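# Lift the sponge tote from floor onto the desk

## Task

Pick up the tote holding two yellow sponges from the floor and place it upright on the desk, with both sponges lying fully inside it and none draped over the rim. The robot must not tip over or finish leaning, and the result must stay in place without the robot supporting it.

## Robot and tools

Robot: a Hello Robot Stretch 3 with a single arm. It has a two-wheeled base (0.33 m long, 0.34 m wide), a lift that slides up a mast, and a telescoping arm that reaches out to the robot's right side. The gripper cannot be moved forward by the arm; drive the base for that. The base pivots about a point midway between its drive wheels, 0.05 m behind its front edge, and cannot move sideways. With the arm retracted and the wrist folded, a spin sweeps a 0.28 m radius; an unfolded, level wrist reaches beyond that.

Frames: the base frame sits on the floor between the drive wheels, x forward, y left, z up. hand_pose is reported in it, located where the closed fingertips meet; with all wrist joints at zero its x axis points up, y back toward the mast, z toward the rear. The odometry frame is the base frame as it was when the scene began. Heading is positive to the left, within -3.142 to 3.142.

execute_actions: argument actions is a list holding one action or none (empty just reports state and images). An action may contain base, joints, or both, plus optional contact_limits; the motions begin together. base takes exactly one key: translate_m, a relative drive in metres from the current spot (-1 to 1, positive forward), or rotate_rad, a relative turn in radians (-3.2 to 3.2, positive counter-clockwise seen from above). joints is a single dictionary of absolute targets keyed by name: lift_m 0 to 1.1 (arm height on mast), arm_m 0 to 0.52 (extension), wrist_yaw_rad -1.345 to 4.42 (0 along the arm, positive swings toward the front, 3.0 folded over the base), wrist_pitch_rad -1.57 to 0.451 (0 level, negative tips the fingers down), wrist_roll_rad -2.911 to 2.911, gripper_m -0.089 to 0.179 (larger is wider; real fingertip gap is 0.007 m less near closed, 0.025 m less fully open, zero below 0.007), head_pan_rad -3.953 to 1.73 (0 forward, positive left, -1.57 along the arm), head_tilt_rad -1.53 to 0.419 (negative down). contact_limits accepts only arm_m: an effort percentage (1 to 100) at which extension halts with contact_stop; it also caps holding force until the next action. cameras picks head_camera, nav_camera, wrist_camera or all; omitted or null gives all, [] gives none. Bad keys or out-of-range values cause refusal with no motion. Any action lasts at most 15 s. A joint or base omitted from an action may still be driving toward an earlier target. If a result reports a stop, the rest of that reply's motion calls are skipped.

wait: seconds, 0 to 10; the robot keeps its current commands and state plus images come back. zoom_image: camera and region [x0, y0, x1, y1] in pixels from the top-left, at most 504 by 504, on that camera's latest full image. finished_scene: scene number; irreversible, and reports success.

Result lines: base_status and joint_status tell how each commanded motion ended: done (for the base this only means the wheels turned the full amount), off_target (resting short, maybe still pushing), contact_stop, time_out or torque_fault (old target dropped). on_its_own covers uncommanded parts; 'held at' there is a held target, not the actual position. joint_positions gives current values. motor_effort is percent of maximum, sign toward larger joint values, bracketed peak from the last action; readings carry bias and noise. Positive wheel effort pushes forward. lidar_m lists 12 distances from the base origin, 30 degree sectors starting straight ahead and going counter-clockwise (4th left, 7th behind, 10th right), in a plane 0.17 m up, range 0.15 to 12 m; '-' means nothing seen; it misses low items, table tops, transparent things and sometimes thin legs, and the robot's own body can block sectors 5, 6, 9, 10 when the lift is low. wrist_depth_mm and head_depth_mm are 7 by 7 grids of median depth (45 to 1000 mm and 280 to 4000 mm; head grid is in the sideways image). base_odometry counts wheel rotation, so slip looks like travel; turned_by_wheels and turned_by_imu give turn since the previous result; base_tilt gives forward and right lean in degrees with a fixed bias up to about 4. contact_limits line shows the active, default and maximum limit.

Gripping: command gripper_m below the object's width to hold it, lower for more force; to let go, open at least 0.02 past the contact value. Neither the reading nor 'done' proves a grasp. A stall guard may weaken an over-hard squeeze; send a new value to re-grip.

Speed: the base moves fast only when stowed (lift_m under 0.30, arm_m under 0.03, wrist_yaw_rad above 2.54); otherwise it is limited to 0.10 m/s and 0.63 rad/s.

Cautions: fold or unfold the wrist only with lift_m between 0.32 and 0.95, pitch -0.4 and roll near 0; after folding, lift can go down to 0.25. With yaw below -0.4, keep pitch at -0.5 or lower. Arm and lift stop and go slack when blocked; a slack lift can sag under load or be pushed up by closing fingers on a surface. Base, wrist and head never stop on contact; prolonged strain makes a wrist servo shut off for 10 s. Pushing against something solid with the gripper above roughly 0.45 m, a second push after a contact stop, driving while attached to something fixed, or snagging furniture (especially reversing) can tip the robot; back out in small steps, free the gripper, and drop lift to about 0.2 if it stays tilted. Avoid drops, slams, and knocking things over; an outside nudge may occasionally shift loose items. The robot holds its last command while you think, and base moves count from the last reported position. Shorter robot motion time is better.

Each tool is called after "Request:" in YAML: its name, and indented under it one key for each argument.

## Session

Request:
execute_actions:
  actions: []

Scene clock: 0.00 s.
base_odometry: x=+0.000 y=+0.000 heading=+0.000 (m, m, rad; odometry frame)
turned_by_wheels: +0.000 (rad since the last result)
turned_by_imu: +0.000 (rad since the last result)
base_tilt: forward=+0.5 right=-0.6 (deg)
lidar_m: 2.41 2.26 1.99 2.14 2.24 2.27 1.46 1.19 1.54 1.97 1.49 1.75
head_depth_mm: 2034 2327 2316 2298 2313 1564 2236 / 2030 2520 2580 2528 2581 2588 2337 / 2043 2812 2879 2907 2894 2838 2354 / 2025 2740 2733 2728 2794 2737 2344 / 2026 2527 2536 2526 2542 2523 2369 / 2024 2393 2388 2349 2378 2372 2289 / 2014 2254 2219 2232 2226 2227 2185
base_status: not commanded
joint_positions: lift_m=+0.355 arm_m=-0.003 wrist_yaw_rad=+3.039 wrist_pitch_rad=-0.404 wrist_roll_rad=+0.015 gripper_m=+0.037 head_pan_rad=+0.010 head_tilt_rad=-0.019
joint_status: not commanded
motor_effort: left_wheel=-1 right_wheel=+0 lift_m=+25 arm_m=+0 wrist_yaw_rad=+0 wrist_pitch_rad=+8 wrist_roll_rad=+0 gripper_m=+0 head_pan_rad=+0 head_tilt_rad=+2 (%)
hand_pose: x=+0.0019 y=+0.0830 z=+0.3713 quat_wxyz=(+0.178, +0.704, +0.105, +0.679) (m; base frame)
wrist_depth_mm: - - - - - - - / - - - - - - - / - - - - - - - / 924 960 935 965 - - - / 737 748 782 773 780 797 806 / 618 612 - 626 645 658 648 / 523 528 - 541 531 555 558
pictures: head_camera (sideways: a quarter turn clockwise sets it upright), nav_camera (sideways: a quarter turn counterclockwise sets it upright), wrist_camera
Images, in order (width x height): head_camera 896x504, nav_camera 672x504, wrist_camera 644x364.

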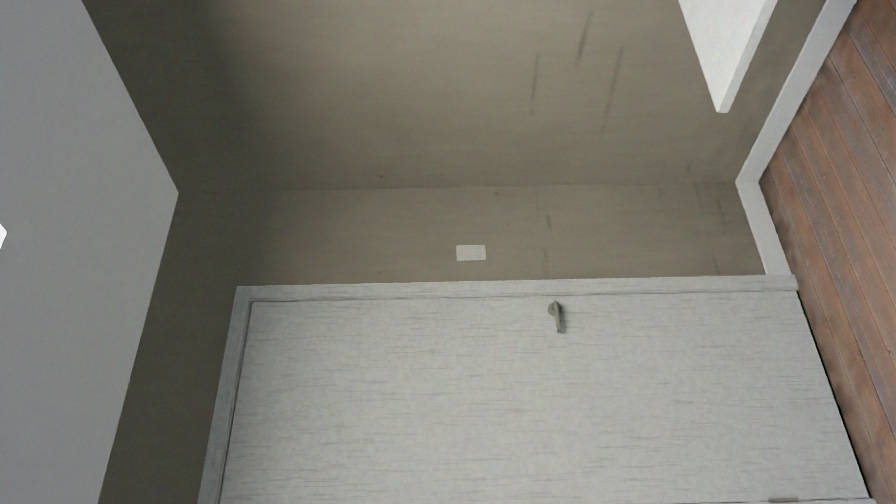

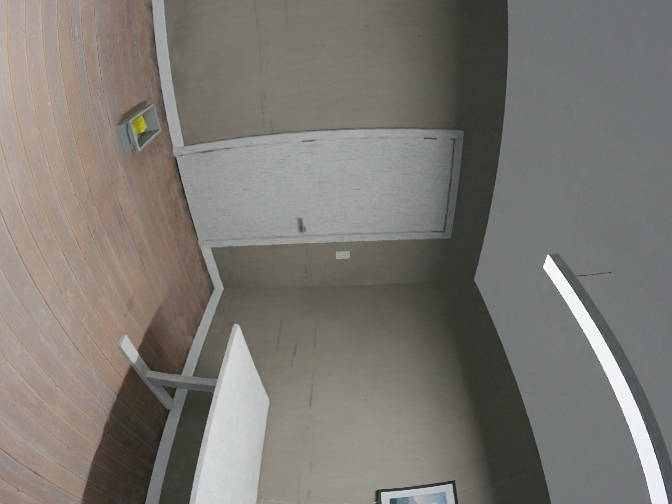

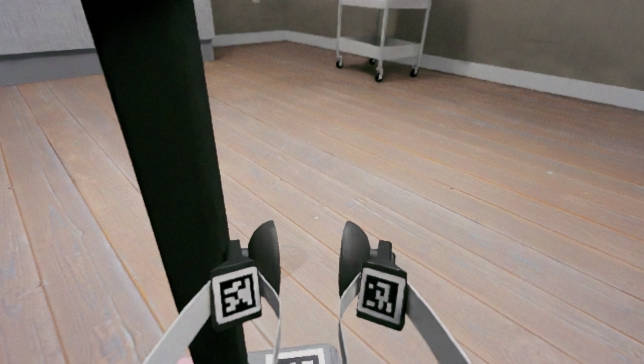

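Request:
execute_actions:
  actions:
    - {"joints":{"lift_m":0.28,"head_pan_rad":0.5,"head_tilt_rad":-0.65}}
  cameras: ["nav_camera","head_camera"]

Scene clock: 2.23 s.
base_odometry: x=+0.000 y=+0.000 heading=+0.000 (m, m, rad; odometry frame)
turned_by_wheels: +0.000 (rad since the last result)
turned_by_imu: +0.000 (rad since the last result)
base_tilt: forward=+0.6 right=-0.5 (deg)
lidar_m: 2.40 2.26 1.99 2.13 2.24 2.26 1.46 1.19 1.54 1.96 1.48 1.75
head_depth_mm: 2027 2283 2555 2190 1751 1455 1238 / 2014 2202 2523 2206 1776 1465 1235 / 2003 2225 2475 2225 1771 1458 1247 / 1981 2179 2438 2174 1760 1468 1250 / 1967 2143 2384 2234 1782 1471 1254 / 1926 2158 2373 2275 1780 1474 1254 / 1907 2114 2345 2286 1783 1488 1261
base_status: not commanded
joint_positions: lift_m=+0.281 arm_m=-0.003 wrist_yaw_rad=+3.039 wrist_pitch_rad=-0.404 wrist_roll_rad=+0.015 gripper_m=+0.037 head_pan_rad=+0.493 head_tilt_rad=-0.642
joint_status: all done
motor_effort: left_wheel=+0(0) right_wheel=+0(0) lift_m=+9(19) arm_m=+0(0) wrist_yaw_rad=-1(1) wrist_pitch_rad=+8(8) wrist_roll_rad=+0(0) gripper_m=+0(0) head_pan_rad=+5(42) head_tilt_rad=-5(43) (%)
hand_pose: x=+0.0019 y=+0.0829 z=+0.2965 quat_wxyz=(+0.178, +0.704, +0.105, +0.679) (m; base frame)
wrist_depth_mm: - - - - - - - / - - - - - - - / - - - - - - - / 793 799 837 854 857 819 847 / 618 621 673 659 679 652 683 / 518 516 - 540 554 549 560 / 449 - - - 449 472 465
pictures: head_camera (sideways: a quarter turn clockwise sets it upright), nav_camera (sideways: a quarter turn counterclockwise sets it upright)
Images, in order (width x height): head_camera 896x504, nav_camera 672x504.

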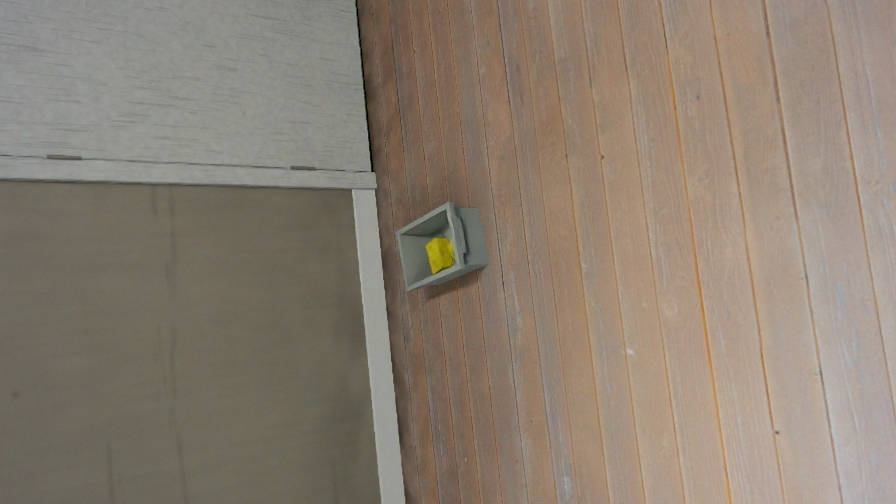

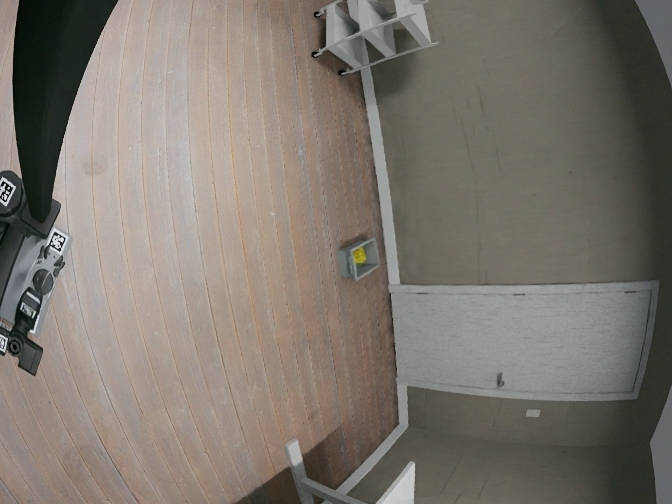

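Request:
zoom_image:
  camera: "head_camera"
  region: [380, 180, 520, 320]

Region (380, 180, 520, 320) of head_camera's 896x504 image, scaled by 3.600, with more detail than that image has.

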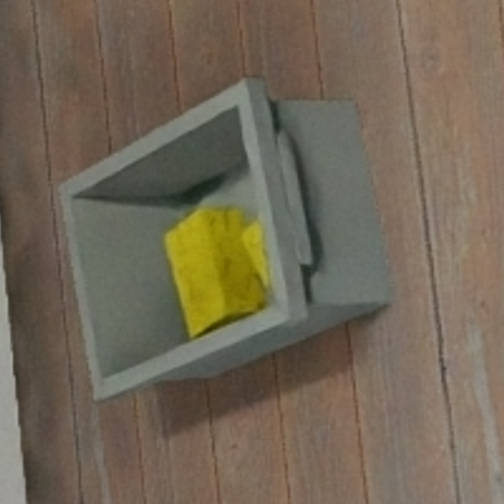

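Request:
execute_actions:
  actions:
    - {"base":{"rotate_rad":0.25}}
  cameras: []

Request:
execute_actions:
  actions:
    - {"base":{"translate_m":1.0},"joints":{"head_pan_rad":0.5,"head_tilt_rad":-0.95}}
  cameras: ["nav_camera","head_camera"]

Scene clock: 18.37 s.
base_odometry: x=+0.000 y=+0.000 heading=+0.250 (m, m, rad; odometry frame)
turned_by_wheels: +0.250 (rad since the last result)
turned_by_imu: +0.250 (rad since the last result)
base_tilt: forward=+0.6 right=-0.4 (deg)
lidar_m: 2.28 2.26 1.99 2.26 2.24 1.90 1.46 1.19 1.66 1.48 1.91 1.75
head_depth_mm: 1911 2109 2360 2176 1756 1443 1236 / 1915 2127 2384 2168 1750 1462 1241 / 1955 2167 2396 2235 1768 1464 1247 / 1967 2175 2456 2224 1762 1467 1259 / 1987 2210 2489 2253 1782 1468 1255 / 2004 2226 2532 2255 1777 1470 1262 / 2050 2253 2558 2269 1797 1480 1267
base_status: done
joint_positions: lift_m=+0.281 arm_m=-0.003 wrist_yaw_rad=+3.039 wrist_pitch_rad=-0.404 wrist_roll_rad=+0.015 gripper_m=+0.037 head_pan_rad=+0.493 head_tilt_rad=-0.643
joint_status: not commanded
motor_effort: left_wheel=-3(9) right_wheel=+1(4) lift_m=+10(10) arm_m=+0(0) wrist_yaw_rad=+0(0) wrist_pitch_rad=+8(8) wrist_roll_rad=+0(1) gripper_m=+0(0) head_pan_rad=+5(5) head_tilt_rad=-4(5) (%)
hand_pose: x=+0.0019 y=+0.0829 z=+0.2965 quat_wxyz=(+0.178, +0.704, +0.105, +0.679) (m; base frame)
wrist_depth_mm: - - - - - - - / - - - - - - - / - - - - - - - / 792 769 801 811 848 872 851 / 623 620 662 659 653 656 665 / 517 525 - 545 548 540 555 / 453 - - - 454 461 469
pictures: none
No camera images: the call's "cameras" was empty. Leave "cameras" out to get every camera's image.

Scene clock: 23.40 s.
base_odometry: x=+0.969 y=+0.247 heading=+0.250 (m, m, rad; odometry frame)
turned_by_wheels: +0.000 (rad since the last result)
turned_by_imu: +0.007 (rad since the last result)
base_tilt: forward=+0.5 right=-0.4 (deg)
lidar_m: 1.31 1.33 1.45 1.68 2.63 2.84 2.17 2.45 1.62 1.56 1.10 1.63
head_depth_mm: 1168 1365 1640 1601 1403 1250 1121 / 1205 1398 1649 1603 1409 1253 1127 / 1215 1421 1708 1608 1409 1259 1131 / 1232 1448 1718 1558 1393 1253 1129 / 1237 1445 1762 1628 1394 1262 1131 / 1259 1481 1770 1641 1426 1268 1140 / 1275 1499 1786 1634 1429 1265 1141
base_status: done
joint_positions: lift_m=+0.281 arm_m=-0.003 wrist_yaw_rad=+3.039 wrist_pitch_rad=-0.404 wrist_roll_rad=+0.015 gripper_m=+0.037 head_pan_rad=+0.493 head_tilt_rad=-0.939
joint_status: all done
motor_effort: left_wheel=-3(7) right_wheel=+1(7) lift_m=+10(9) arm_m=+0(0) wrist_yaw_rad=-1(1) wrist_pitch_rad=+8(9) wrist_roll_rad=+0(1) gripper_m=+1(0) head_pan_rad=+4(4) head_tilt_rad=-7(32) (%)
hand_pose: x=+0.0019 y=+0.0829 z=+0.2965 quat_wxyz=(+0.178, +0.704, +0.105, +0.679) (m; base frame)
wrist_depth_mm: - - - - - - - / - - - - - - - / - - - - - - - / 788 816 821 828 844 855 710 / 614 615 662 655 646 642 633 / 512 514 - 542 556 551 562 / 462 - - - 455 458 475
pictures: head_camera (sideways: a quarter turn clockwise sets it upright), nav_camera (sideways: a quarter turn counterclockwise sets it upright)
Images, in order (width x height): head_camera 896x504, nav_camera 672x504.

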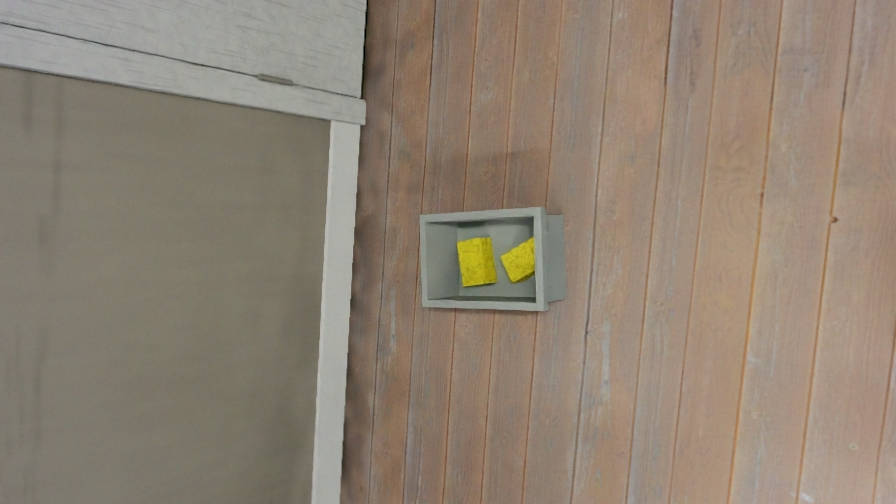

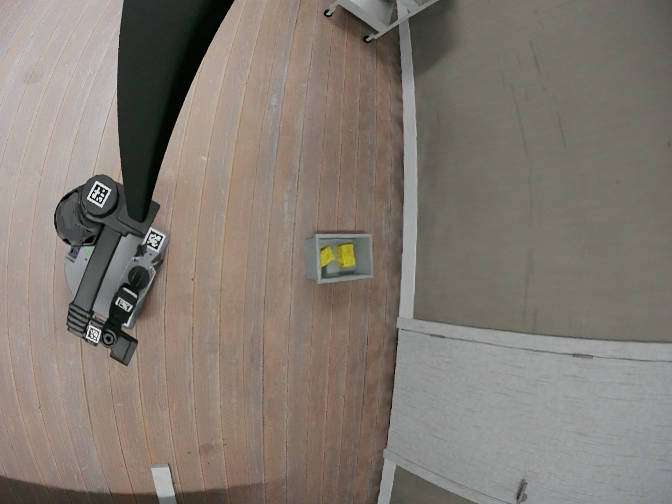

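Request:
execute_actions:
  actions:
    - {"base":{"translate_m":0.94}}
  cameras: []

Request:
execute_actions:
  actions:
    - {"base":{"rotate_rad":-2.63},"joints":{"head_pan_rad":-1.57,"head_tilt_rad":-1.15}}
  cameras: ["nav_camera","head_camera"]

Scene clock: 32.83 s.
base_odometry: x=+1.880 y=+0.479 heading=+0.250 (m, m, rad; odometry frame)
turned_by_wheels: +0.000 (rad since the last result)
turned_by_imu: +0.007 (rad since the last result)
base_tilt: forward=+0.7 right=-0.5 (deg)
lidar_m: 0.43 0.43 0.49 0.77 1.81 3.26 3.08 2.21 1.13 1.22 1.11 0.53
head_depth_mm: 353 410 489 605 794 1155 1127 / 357 416 497 616 814 1194 1128 / 361 422 505 629 834 1198 1126 / 365 427 512 642 855 1201 1129 / 369 430 517 642 854 1220 1133 / 364 424 513 680 949 1226 1139 / 365 453 563 714 974 1244 1141
base_status: done
joint_positions: lift_m=+0.281 arm_m=-0.003 wrist_yaw_rad=+3.039 wrist_pitch_rad=-0.404 wrist_roll_rad=+0.015 gripper_m=+0.037 head_pan_rad=+0.493 head_tilt_rad=-0.939
joint_status: not commanded
motor_effort: left_wheel=-3(6) right_wheel=+2(5) lift_m=+10(10) arm_m=+0(0) wrist_yaw_rad=-1(0) wrist_pitch_rad=+8(8) wrist_roll_rad=-1(0) gripper_m=+0(0) head_pan_rad=+5(5) head_tilt_rad=-6(6) (%)
hand_pose: x=+0.0019 y=+0.0829 z=+0.2965 quat_wxyz=(+0.178, +0.704, +0.105, +0.679) (m; base frame)
wrist_depth_mm: - - - 904 617 466 352 / - - - 951 645 480 360 / - - - - 659 498 374 / 766 586 664 820 676 521 390 / 558 552 558 647 658 503 407 / 482 471 - 544 555 518 418 / 457 - - - 449 466 427
pictures: none
No camera images: the call's "cameras" was empty. Leave "cameras" out to get every camera's image.

Scene clock: 35.73 s.
base_odometry: x=+1.880 y=+0.479 heading=-2.380 (m, m, rad; odometry frame)
turned_by_wheels: -2.630 (rad since the last result)
turned_by_imu: -2.630 (rad since the last result)
base_tilt: forward=+0.6 right=-0.5 (deg)
lidar_m: 2.21 1.13 1.21 1.12 0.54 0.43 0.43 0.49 0.77 1.81 3.23 3.10
head_depth_mm: 1944 1712 1540 1406 1293 1197 - / 1902 1726 1565 1408 1277 1228 - / 1918 1728 1553 1414 1270 - - / 1964 1743 1564 1420 1285 1191 1124 / 1994 1745 1573 1427 1298 1209 1121 / 1981 1750 1567 1439 1313 1209 1122 / 1975 1747 1591 1438 1314 1210 1127
base_status: done
joint_positions: lift_m=+0.281 arm_m=-0.003 wrist_yaw_rad=+3.039 wrist_pitch_rad=-0.404 wrist_roll_rad=+0.015 gripper_m=+0.037 head_pan_rad=-1.563 head_tilt_rad=-1.137
joint_status: all done
motor_effort: left_wheel=+2(10) right_wheel=-2(5) lift_m=+10(10) arm_m=+0(0) wrist_yaw_rad=+0(1) wrist_pitch_rad=+8(8) wrist_roll_rad=-1(1) gripper_m=+0(0) head_pan_rad=-5(55) head_tilt_rad=-8(28) (%)
hand_pose: x=+0.0019 y=+0.0829 z=+0.2965 quat_wxyz=(+0.178, +0.704, +0.105, +0.679) (m; base frame)
wrist_depth_mm: 496 - - - - - - / 528 - - - - - - / 520 658 - - - - - / 521 685 816 811 849 829 872 / 513 624 664 645 658 667 675 / 502 511 - 546 551 562 550 / 448 - - - 448 465 469
pictures: head_camera (sideways: a quarter turn clockwise sets it upright), nav_camera (sideways: a quarter turn counterclockwise sets it upright)
Images, in order (width x height): head_camera 896x504, nav_camera 672x504.

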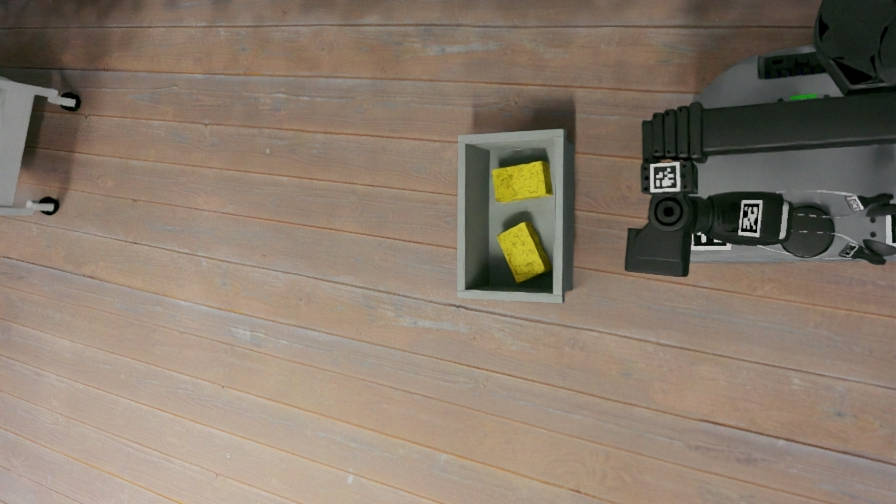

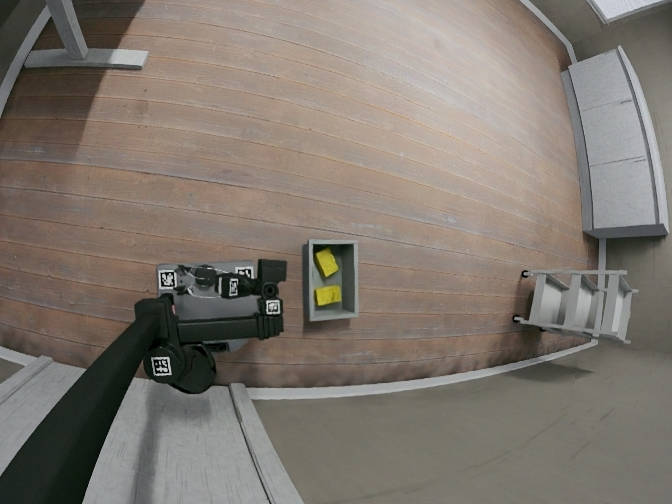

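Request:
execute_actions:
  actions:
    - {"base":{"translate_m":-0.01},"joints":{"lift_m":0.33,"wrist_yaw_rad":-0.04,"arm_m":0.255}}
  cameras: []

Request:
execute_actions:
  actions:
    - {"joints":{"wrist_pitch_rad":-1.5,"wrist_roll_rad":1.57,"gripper_m":0.09,"lift_m":0.3}}
  cameras: ["wrist_camera","head_camera"]

Scene clock: 43.50 s.
base_odometry: x=+1.887 y=+0.486 heading=-2.380 (m, m, rad; odometry frame)
turned_by_wheels: +0.000 (rad since the last result)
turned_by_imu: +0.001 (rad since the last result)
base_tilt: forward=+0.6 right=-0.6 (deg)
lidar_m: 2.22 1.13 1.22 1.10 0.52 0.42 0.42 0.48 0.75 1.81 3.25 3.11
head_depth_mm: 1946 1714 1555 1414 1298 1194 1137 / 1872 1723 1564 1415 1310 - - / 1894 1742 1560 - 1291 - - / 1955 1747 1568 1395 1288 1224 1118 / 1965 1771 1555 1423 1293 1209 1123 / 1961 1750 1577 1440 1311 1207 1123 / 1976 1774 1575 1433 1316 1214 1128
base_status: done
joint_positions: lift_m=+0.329 arm_m=+0.255 wrist_yaw_rad=-0.037 wrist_pitch_rad=-0.404 wrist_roll_rad=+0.015 gripper_m=+0.037 head_pan_rad=-1.564 head_tilt_rad=-1.137
joint_status: all done
motor_effort: left_wheel=+2(8) right_wheel=-2(6) lift_m=+40(38) arm_m=+3(4) wrist_yaw_rad=-1(3) wrist_pitch_rad=+8(8) wrist_roll_rad=-1(0) gripper_m=+1(0) head_pan_rad=-4(4) head_tilt_rad=-8(8) (%)
hand_pose: x=-0.0300 y=-0.6256 z=+0.3450 quat_wxyz=(+0.685, +0.128, -0.700, -0.156) (m; base frame)
wrist_depth_mm: - - - - - - 653 / - - - - - - 667 / - - - - - 990 647 / 866 908 922 910 953 886 621 / 677 694 748 735 721 743 609 / 584 570 603 601 620 610 570 / 489 497 486 522 505 521 519
pictures: none
No camera images: the call's "cameras" was empty. Leave "cameras" out to get every camera's image.

Scene clock: 44.93 s.
base_odometry: x=+1.887 y=+0.486 heading=-2.380 (m, m, rad; odometry frame)
turned_by_wheels: +0.000 (rad since the last result)
turned_by_imu: +0.000 (rad since the last result)
base_tilt: forward=+0.6 right=-0.5 (deg)
lidar_m: 2.22 1.13 1.21 1.10 0.52 0.42 0.42 0.48 0.75 1.81 3.24 3.11
head_depth_mm: 1962 1729 1561 1407 1297 1198 1130 / 1870 1722 1560 1417 1300 1229 - / 1927 1728 1558 1455 1283 - - / 1972 1759 1567 1437 1287 1232 1117 / 1972 1735 1565 1424 1294 1212 1123 / 1973 1759 1568 1429 1316 1206 1125 / 1984 1766 1577 1443 1319 1210 1130
base_status: not commanded
joint_positions: lift_m=+0.301 arm_m=+0.255 wrist_yaw_rad=-0.038 wrist_pitch_rad=-1.492 wrist_roll_rad=+1.566 gripper_m=+0.090 head_pan_rad=-1.564 head_tilt_rad=-1.137
joint_status: all done
motor_effort: left_wheel=+2(1) right_wheel=-2(2) lift_m=+9(40) arm_m=+3(3) wrist_yaw_rad=+0(1) wrist_pitch_rad=-4(7) wrist_roll_rad=+1(1) gripper_m=+0(90) head_pan_rad=-5(4) head_tilt_rad=-8(7) (%)
hand_pose: x=-0.0214 y=-0.3955 z=+0.1821 quat_wxyz=(-0.011, -0.012, -0.734, -0.679) (m; base frame)
wrist_depth_mm: 332 225 220 212 328 324 320 / 336 281 333 331 331 323 - / 348 282 297 334 334 331 - / 358 284 348 343 342 342 - / 363 288 321 354 346 351 - / 367 263 316 363 359 356 355 / 390 289 316 323 371 359 363
pictures: head_camera (sideways: a quarter turn clockwise sets it upright), wrist_camera
Images, in order (width x height): head_camera 896x504, wrist_camera 644x364.

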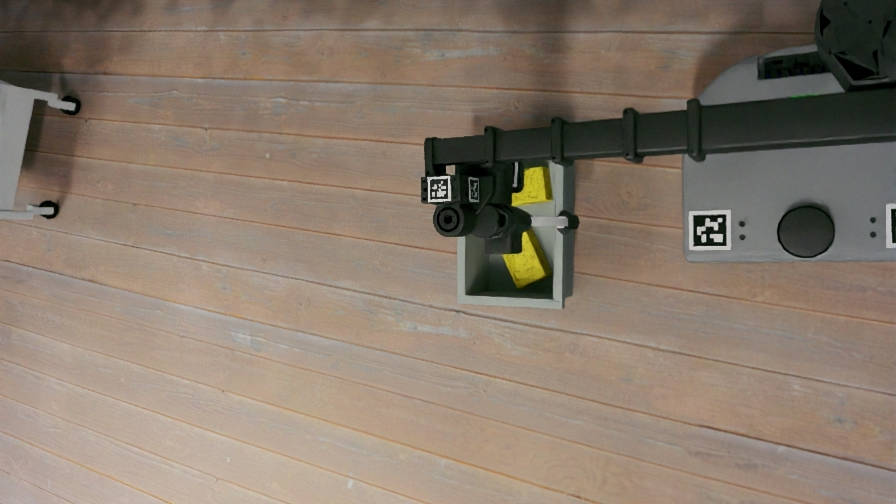

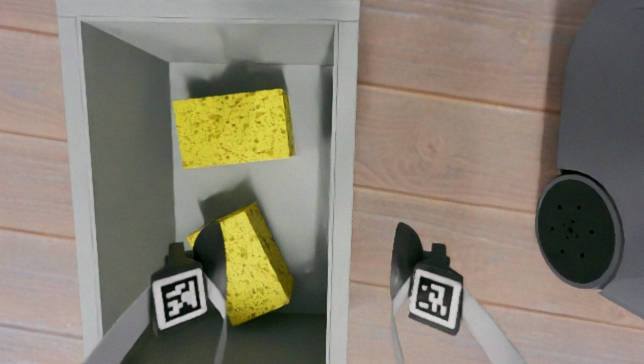

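Request:
execute_actions:
  actions:
    - {"joints":{"arm_m":0.246,"lift_m":0.198}}
  cameras: ["wrist_camera"]

Scene clock: 49.20 s.
base_odometry: x=+1.887 y=+0.486 heading=-2.380 (m, m, rad; odometry frame)
turned_by_wheels: +0.000 (rad since the last result)
turned_by_imu: +0.001 (rad since the last result)
base_tilt: forward=+0.6 right=-0.5 (deg)
lidar_m: 2.22 1.13 1.21 1.10 0.52 0.42 0.42 0.48 0.75 1.81 3.25 3.11
head_depth_mm: 1916 1721 1554 1410 1298 1201 - / 1891 1703 1559 1408 1309 1228 - / 1914 1735 1550 1440 1273 - - / 1945 1738 1556 1429 1273 1221 1112 / 1969 1734 1576 1435 1294 1208 1124 / 1986 1756 1574 1427 1310 1208 1124 / 1996 1767 1578 1439 1315 1210 1128
base_status: not commanded
joint_positions: lift_m=+0.199 arm_m=+0.246 wrist_yaw_rad=-0.038 wrist_pitch_rad=-1.493 wrist_roll_rad=+1.566 gripper_m=+0.090 head_pan_rad=-1.564 head_tilt_rad=-1.137
joint_status: all done
motor_effort: left_wheel=+1(2) right_wheel=-2(2) lift_m=+10(11) arm_m=-3(3) wrist_yaw_rad=-1(2) wrist_pitch_rad=-3(3) wrist_roll_rad=+1(1) gripper_m=+1(1) head_pan_rad=-4(4) head_tilt_rad=-8(8) (%)
hand_pose: x=-0.0214 y=-0.3867 z=+0.0801 quat_wxyz=(-0.011, -0.012, -0.734, -0.679) (m; base frame)
wrist_depth_mm: 200 225 219 181 228 225 223 / 211 191 191 118 231 229 229 / 203 194 193 120 239 234 234 / 213 244 243 123 242 241 237 / 215 248 246 244 248 245 242 / 216 216 253 250 253 252 249 / 216 212 213 255 260 254 253
pictures: wrist_camera
Images, in order (width x height): wrist_camera 644x364.

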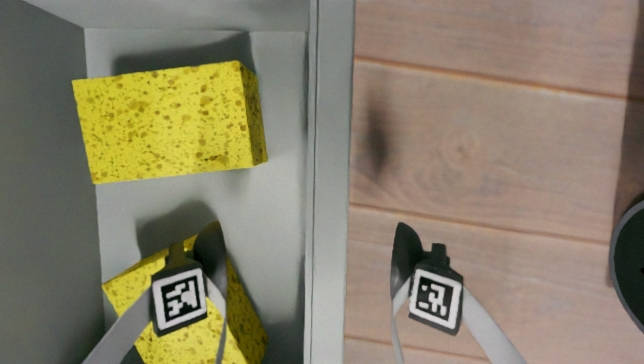

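Request:
execute_actions:
  actions:
    - {"joints":{"gripper_m":-0.055}}
  cameras: ["wrist_camera"]

Request:
execute_actions:
  actions:
    - {"joints":{"lift_m":0.27,"wrist_pitch_rad":-1.25,"arm_m":0.2,"head_pan_rad":0.8,"head_tilt_rad":-0.6}}

Scene clock: 51.73 s.
base_odometry: x=+1.887 y=+0.486 heading=-2.380 (m, m, rad; odometry frame)
turned_by_wheels: +0.000 (rad since the last result)
turned_by_imu: +0.000 (rad since the last result)
base_tilt: forward=+0.6 right=-0.6 (deg)
lidar_m: 2.22 1.13 1.22 1.09 0.52 0.42 0.42 0.48 0.75 1.81 3.25 3.12
head_depth_mm: 1941 1721 1557 1410 1287 1193 - / 1883 1735 1570 1418 1295 1215 - / 1918 1734 1560 1448 1276 - - / 1949 1758 1557 1418 1279 1224 1113 / 1974 1754 1560 1432 1292 1212 1117 / 1985 1760 1568 1430 1310 1210 1123 / 1990 1749 1584 1435 1318 1213 1126
base_status: not commanded
joint_positions: lift_m=+0.199 arm_m=+0.246 wrist_yaw_rad=-0.038 wrist_pitch_rad=-1.499 wrist_roll_rad=+1.566 gripper_m=-0.053 head_pan_rad=-1.564 head_tilt_rad=-1.137
joint_status: all done
motor_effort: left_wheel=+2(2) right_wheel=-2(2) lift_m=+11(11) arm_m=-2(3) wrist_yaw_rad=-1(2) wrist_pitch_rad=+0(3) wrist_roll_rad=+1(1) gripper_m=-33(100) head_pan_rad=-5(5) head_tilt_rad=-7(8) (%)
hand_pose: x=-0.0213 y=-0.3851 z=+0.0801 quat_wxyz=(-0.011, -0.012, -0.731, -0.682) (m; base frame)
wrist_depth_mm: 208 223 216 214 229 224 225 / 211 190 220 232 230 230 228 / 202 192 192 236 238 235 235 / 213 245 243 238 242 240 237 / 223 249 245 124 245 246 244 / 224 206 215 126 254 252 250 / 226 212 224 258 258 256 257
pictures: wrist_camera
Images, in order (width x height): wrist_camera 644x364.

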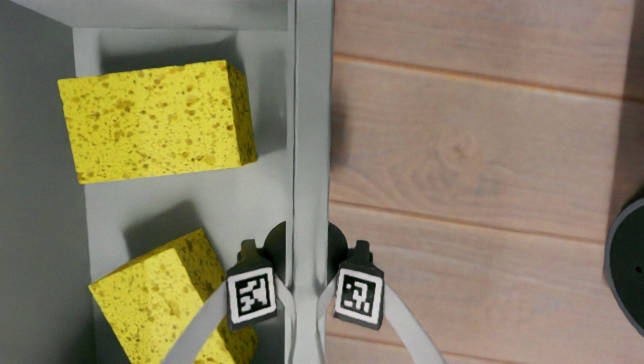

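Scene clock: 53.47 s.
base_odometry: x=+1.887 y=+0.486 heading=-2.380 (m, m, rad; odometry frame)
turned_by_wheels: +0.000 (rad since the last result)
turned_by_imu: +0.000 (rad since the last result)
base_tilt: forward=+0.6 right=-0.5 (deg)
lidar_m: 2.22 1.13 1.22 1.10 0.52 0.42 0.42 0.48 0.40 0.39 0.41 3.12
head_depth_mm: 1583 1798 1402 1062 1804 1486 1260 / 1473 1640 1417 1163 1708 1483 1263 / 1356 1513 1423 1834 1735 1495 1270 / 1264 1401 1471 1738 1831 1506 1273 / 1191 1301 1424 1595 1735 1503 1279 / 1118 1213 1323 1466 1631 1525 1280 / 1055 1131 1234 1362 1508 1521 1282
base_status: not commanded
joint_positions: lift_m=+0.269 arm_m=+0.200 wrist_yaw_rad=-0.038 wrist_pitch_rad=-1.279 wrist_roll_rad=+1.567 gripper_m=-0.047 head_pan_rad=+0.793 head_tilt_rad=-0.606
joint_status: all done
on_its_own: gripper_m is held at -0.048, not at your -0.055, by its stall guard, which is still easing
motor_effort: left_wheel=+2(2) right_wheel=-2(2) lift_m=+43(46) arm_m=-3(2) wrist_yaw_rad=-1(2) wrist_pitch_rad=+16(19) wrist_roll_rad=+1(1) gripper_m=-30(33) head_pan_rad=+5(54) head_tilt_rad=+4(38) (%)
hand_pose: x=-0.0234 y=-0.3954 z=+0.1554 quat_wxyz=(-0.009, -0.014, -0.802, -0.597) (m; base frame)
wrist_depth_mm: 193 219 217 118 285 269 255 / 200 243 218 120 290 273 261 / 200 232 212 123 298 278 263 / 202 249 263 125 298 281 267 / 205 261 269 127 308 290 273 / 206 254 234 128 312 294 276 / 208 266 229 136 319 299 281
pictures: head_camera (sideways: a quarter turn clockwise sets it upright), nav_camera (sideways: a quarter turn counterclockwise sets it upright), wrist_camera
Images, in order (width x height): head_camera 896x504, nav_camera 672x504, wrist_camera 644x364.

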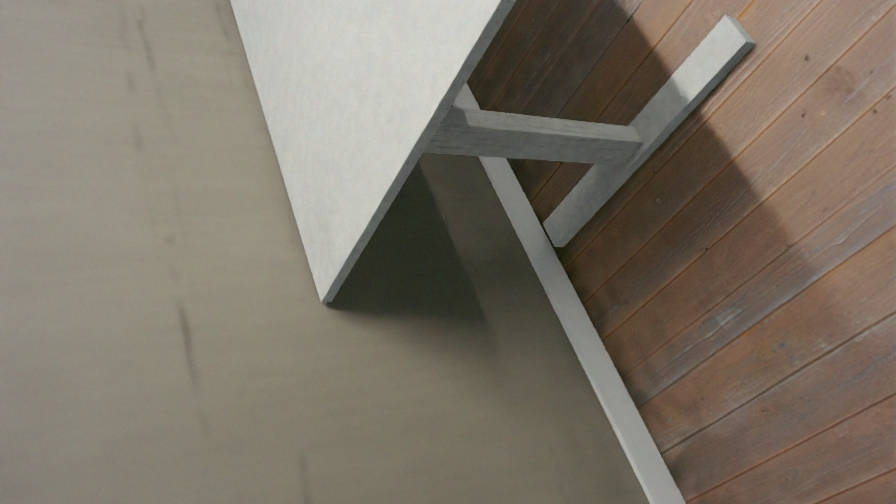

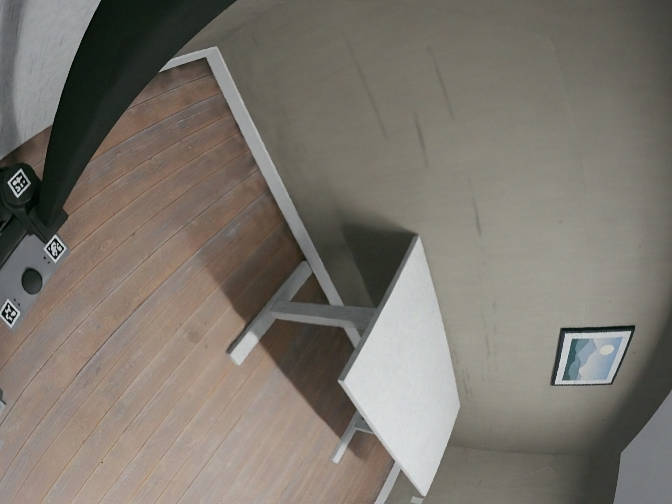

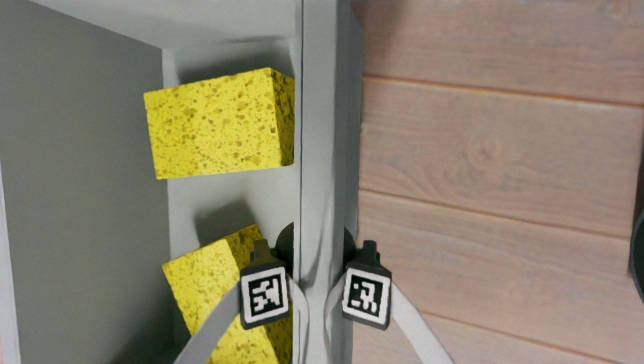

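Request:
execute_actions:
  actions:
    - {"base":{"translate_m":0.5},"joints":{"lift_m":0.99,"wrist_pitch_rad":-1.05,"arm_m":0.2,"head_pan_rad":0.6,"head_tilt_rad":-0.8}}

Scene clock: 66.43 s.
base_odometry: x=+1.525 y=+0.141 heading=-2.380 (m, m, rad; odometry frame)
turned_by_wheels: +0.000 (rad since the last result)
turned_by_imu: +0.003 (rad since the last result)
base_tilt: forward=+0.4 right=-0.6 (deg)
lidar_m: 1.73 1.40 0.77 1.13 1.16 0.92 0.92 1.02 1.59 3.06 3.33 2.65
head_depth_mm: 1966 1296 1019 1843 1552 1329 1164 / 1735 1294 990 1753 1549 1330 1165 / 1594 1311 1001 832 1547 1339 1176 / 1443 1309 999 809 1488 1338 1178 / 1310 1311 1009 811 718 1314 1177 / 1201 1263 1012 818 737 1350 1182 / 1111 1206 1015 823 1528 1356 1186
base_status: done
joint_positions: lift_m=+0.989 arm_m=+0.200 wrist_yaw_rad=-0.038 wrist_pitch_rad=-1.092 wrist_roll_rad=+1.567 gripper_m=-0.034 head_pan_rad=+0.607 head_tilt_rad=-0.790
joint_status: all done
on_its_own: gripper_m is held at -0.035, not at your -0.055, by its stall guard, which is not easing now
motor_effort: left_wheel=+2(6) right_wheel=-2(2) lift_m=+43(45) arm_m=-2(4) wrist_yaw_rad=-1(3) wrist_pitch_rad=+23(27) wrist_roll_rad=+0(1) gripper_m=-25(24) head_pan_rad=-5(29) head_tilt_rad=-6(26) (%)
hand_pose: x=-0.0252 y=-0.4415 z=+0.8892 quat_wxyz=(-0.008, -0.015, -0.854, -0.520) (m; base frame)
wrist_depth_mm: 192 219 217 119 989 876 795 / 200 249 253 121 996 894 845 / 200 240 221 124 - 916 - / 205 254 271 127 - 918 - / 209 261 277 130 - 944 854 / 215 264 242 130 - 949 876 / 217 264 239 139 - 971 884
pictures: head_camera (sideways: a quarter turn clockwise sets it upright), nav_camera (sideways: a quarter turn counterclockwise sets it upright), wrist_camera
Images, in order (width x height): head_camera 896x504, nav_camera 672x504, wrist_camera 644x364.

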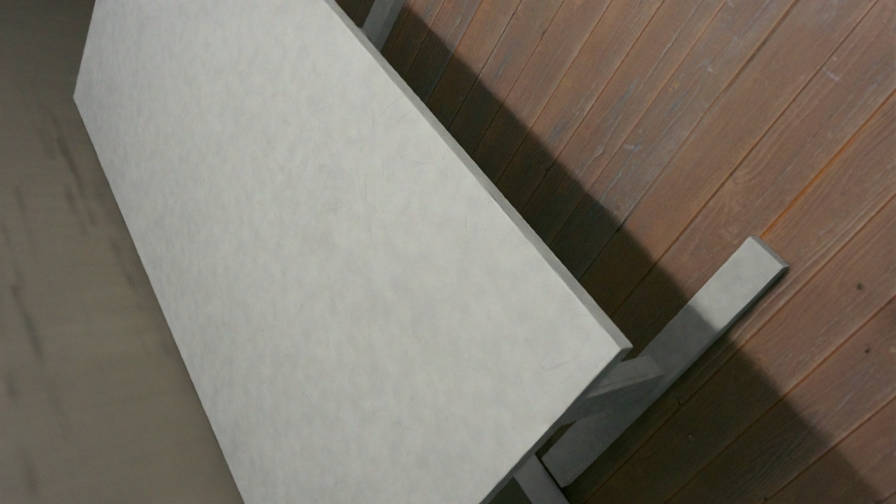

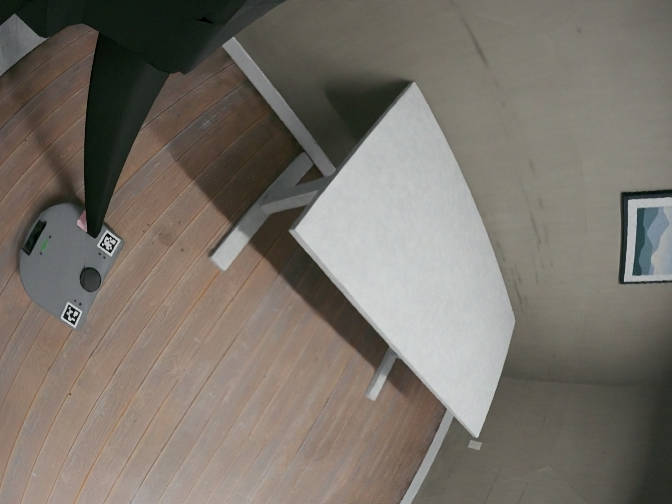

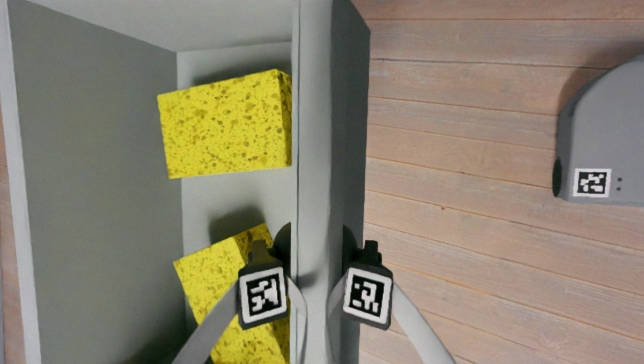

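Request:
execute_actions:
  actions:
    - {"base":{"rotate_rad":2.29},"joints":{"arm_m":0.47,"head_pan_rad":-1.55,"head_tilt_rad":-0.7}}

Scene clock: 72.17 s.
base_odometry: x=+1.525 y=+0.141 heading=-0.090 (m, m, rad; odometry frame)
turned_by_wheels: +2.290 (rad since the last result)
turned_by_imu: +2.295 (rad since the last result)
base_tilt: forward=+0.5 right=-0.6 (deg)
lidar_m: 1.01 0.91 0.92 1.14 2.21 3.06 3.01 2.65 1.73 0.77 0.80 1.14
head_depth_mm: 1555 1444 1141 890 1653 1384 1205 / 1469 1617 788 860 1526 1394 1209 / - - 827 868 751 1407 1199 / 1245 1354 876 870 732 1378 1201 / 1152 1281 929 901 753 1339 1218 / 1081 1186 1173 908 1559 1414 1220 / 1011 1107 1146 1009 1545 1425 1219
base_status: done
joint_positions: lift_m=+0.989 arm_m=+0.470 wrist_yaw_rad=-0.039 wrist_pitch_rad=-1.091 wrist_roll_rad=+1.569 gripper_m=-0.034 head_pan_rad=-1.543 head_tilt_rad=-0.705
joint_status: all done
on_its_own: gripper_m is held at -0.035, not at your -0.055, by its stall guard, which is not easing now
motor_effort: left_wheel=-3(6) right_wheel=+1(5) lift_m=+43(43) arm_m=+2(3) wrist_yaw_rad=-1(1) wrist_pitch_rad=+22(23) wrist_roll_rad=+0(1) gripper_m=-25(25) head_pan_rad=-5(54) head_tilt_rad=+3(16) (%)
hand_pose: x=-0.0253 y=-0.7113 z=+0.8893 quat_wxyz=(-0.009, -0.017, -0.854, -0.519) (m; base frame)
wrist_depth_mm: 194 225 218 125 291 270 805 / 199 241 228 122 299 266 801 / 201 238 220 124 301 270 247 / 206 255 276 126 310 273 248 / 206 260 276 129 312 279 256 / 209 262 242 130 312 283 256 / 213 267 239 141 324 289 261
pictures: head_camera (sideways: a quarter turn clockwise sets it upright), nav_camera (sideways: a quarter turn counterclockwise sets it upright), wrist_camera
Images, in order (width x height): head_camera 896x504, nav_camera 672x504, wrist_camera 644x364.

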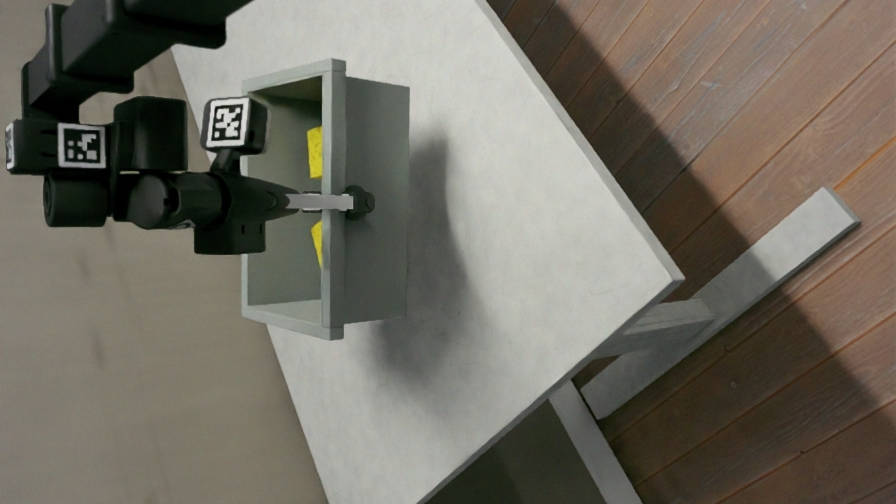

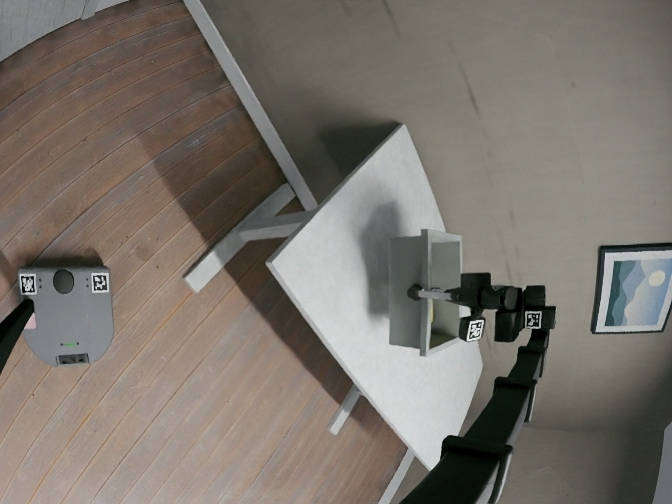

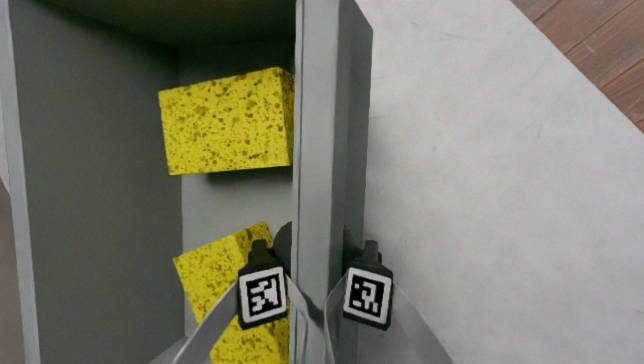

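Request:
execute_actions:
  actions:
    - {"joints":{"lift_m":0.913}}
  cameras: ["wrist_camera","head_camera"]

Scene clock: 74.60 s.
base_odometry: x=+1.525 y=+0.141 heading=-0.090 (m, m, rad; odometry frame)
turned_by_wheels: +0.000 (rad since the last result)
turned_by_imu: +0.000 (rad since the last result)
base_tilt: forward=+0.4 right=-0.4 (deg)
lidar_m: 1.01 0.92 0.92 1.14 2.21 3.07 3.00 2.64 1.73 0.77 0.80 1.13
head_depth_mm: 1612 1705 - 885 1640 1396 1208 / 1459 - 968 835 1548 1394 1204 / 1354 - 952 837 750 1397 1193 / 1249 1387 966 844 733 1373 1203 / 1157 1278 1121 869 753 1347 1216 / 1077 1186 1177 906 1556 1420 1220 / 1011 1109 1147 1005 1534 1419 1219
base_status: not commanded
joint_positions: lift_m=+0.914 arm_m=+0.470 wrist_yaw_rad=-0.039 wrist_pitch_rad=-1.091 wrist_roll_rad=+1.569 gripper_m=-0.034 head_pan_rad=-1.543 head_tilt_rad=-0.705
joint_status: all done
on_its_own: gripper_m is held at -0.035, not at your -0.055, by its stall guard, which is not easing now
motor_effort: left_wheel=-2(2) right_wheel=+1(1) lift_m=+13(40) arm_m=+2(2) wrist_yaw_rad=-1(0) wrist_pitch_rad=+22(22) wrist_roll_rad=+0(0) gripper_m=-24(25) head_pan_rad=-5(4) head_tilt_rad=+2(3) (%)
hand_pose: x=-0.0253 y=-0.7113 z=+0.8137 quat_wxyz=(-0.009, -0.017, -0.854, -0.519) (m; base frame)
wrist_depth_mm: 192 218 216 120 221 199 189 / 199 249 254 121 224 203 183 / 201 242 219 125 227 205 185 / 203 254 272 128 230 208 188 / 204 259 277 130 234 211 191 / 208 260 244 130 235 215 195 / 213 266 238 139 244 217 196
pictures: head_camera (sideways: a quarter turn clockwise sets it upright), wrist_camera
Images, in order (width x height): head_camera 896x504, wrist_camera 644x364.

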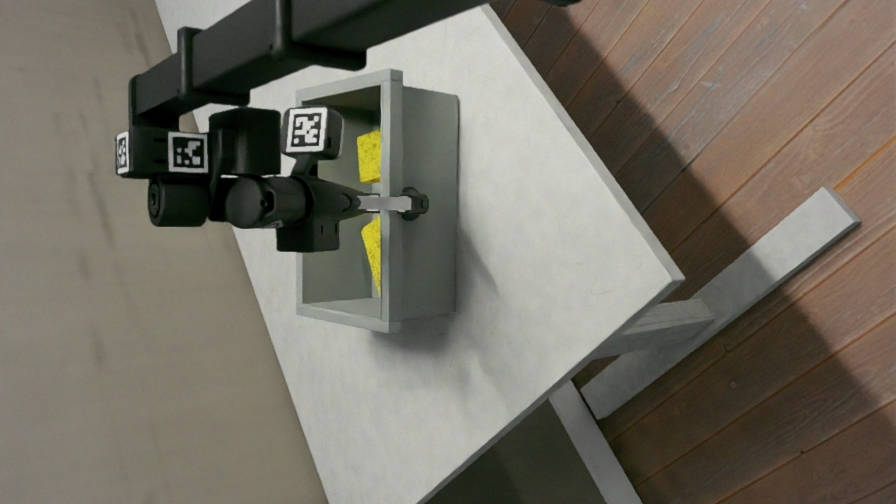

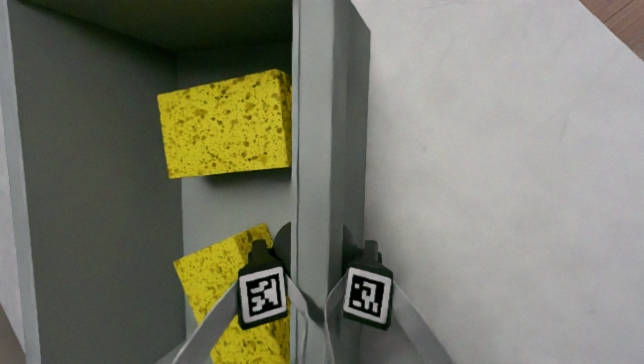

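Request:
execute_actions:
  actions:
    - {"joints":{"lift_m":0.907,"wrist_pitch_rad":-1.11}}
  cameras: ["wrist_camera","head_camera"]

Scene clock: 76.50 s.
base_odometry: x=+1.525 y=+0.141 heading=-0.090 (m, m, rad; odometry frame)
turned_by_wheels: +0.000 (rad since the last result)
turned_by_imu: +0.000 (rad since the last result)
base_tilt: forward=+0.7 right=-0.5 (deg)
lidar_m: 1.01 0.91 0.92 1.14 2.21 3.06 2.99 2.65 1.73 0.77 0.80 1.13
head_depth_mm: 1616 1721 - 885 1632 1392 1202 / 1469 - 960 823 1540 1403 1205 / 1349 - - 837 750 1401 1201 / 1248 1394 988 835 731 1375 1203 / 1158 1276 1169 853 756 1341 1212 / 1079 1188 1179 906 1558 1418 1224 / 1011 1104 1153 1007 1536 1424 1224
base_status: not commanded
joint_positions: lift_m=+0.908 arm_m=+0.470 wrist_yaw_rad=-0.039 wrist_pitch_rad=-1.129 wrist_roll_rad=+1.569 gripper_m=-0.034 head_pan_rad=-1.543 head_tilt_rad=-0.705
joint_status: all done
on_its_own: gripper_m is held at -0.035, not at your -0.055, by its stall guard, which is not easing now
motor_effort: left_wheel=-2(3) right_wheel=+1(1) lift_m=+4(12) arm_m=+2(2) wrist_yaw_rad=+0(1) wrist_pitch_rad=+10(22) wrist_roll_rad=+0(0) gripper_m=-23(25) head_pan_rad=-5(5) head_tilt_rad=+2(2) (%)
hand_pose: x=-0.0250 y=-0.7022 z=+0.8046 quat_wxyz=(-0.010, -0.016, -0.844, -0.535) (m; base frame)
wrist_depth_mm: 193 222 216 121 216 195 736 / 201 250 227 125 219 198 183 / 202 238 218 129 224 202 184 / 205 257 270 133 227 204 187 / 206 262 279 128 229 208 189 / 209 262 242 129 229 211 191 / 212 266 236 148 241 214 194
pictures: head_camera (sideways: a quarter turn clockwise sets it upright), wrist_camera
Images, in order (width x height): head_camera 896x504, wrist_camera 644x364.

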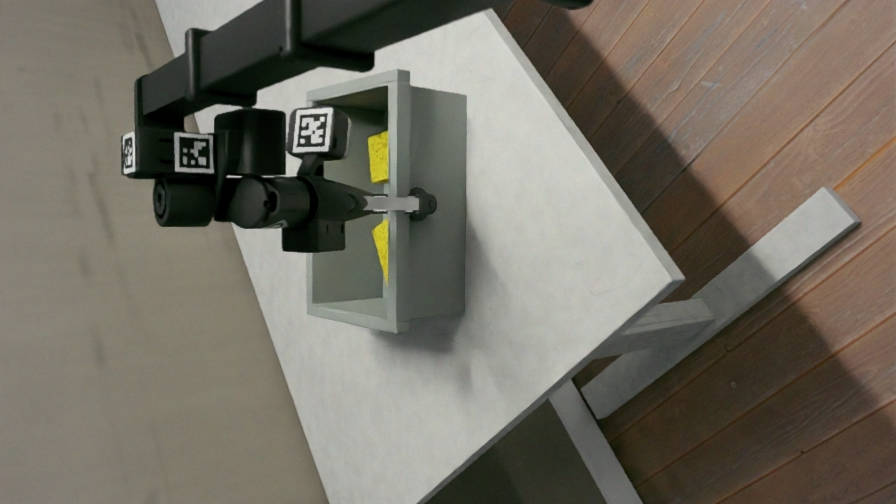

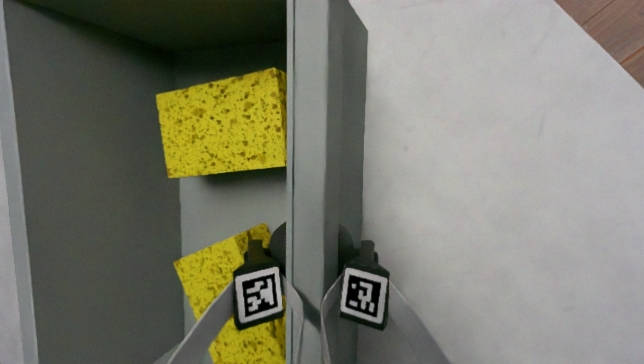

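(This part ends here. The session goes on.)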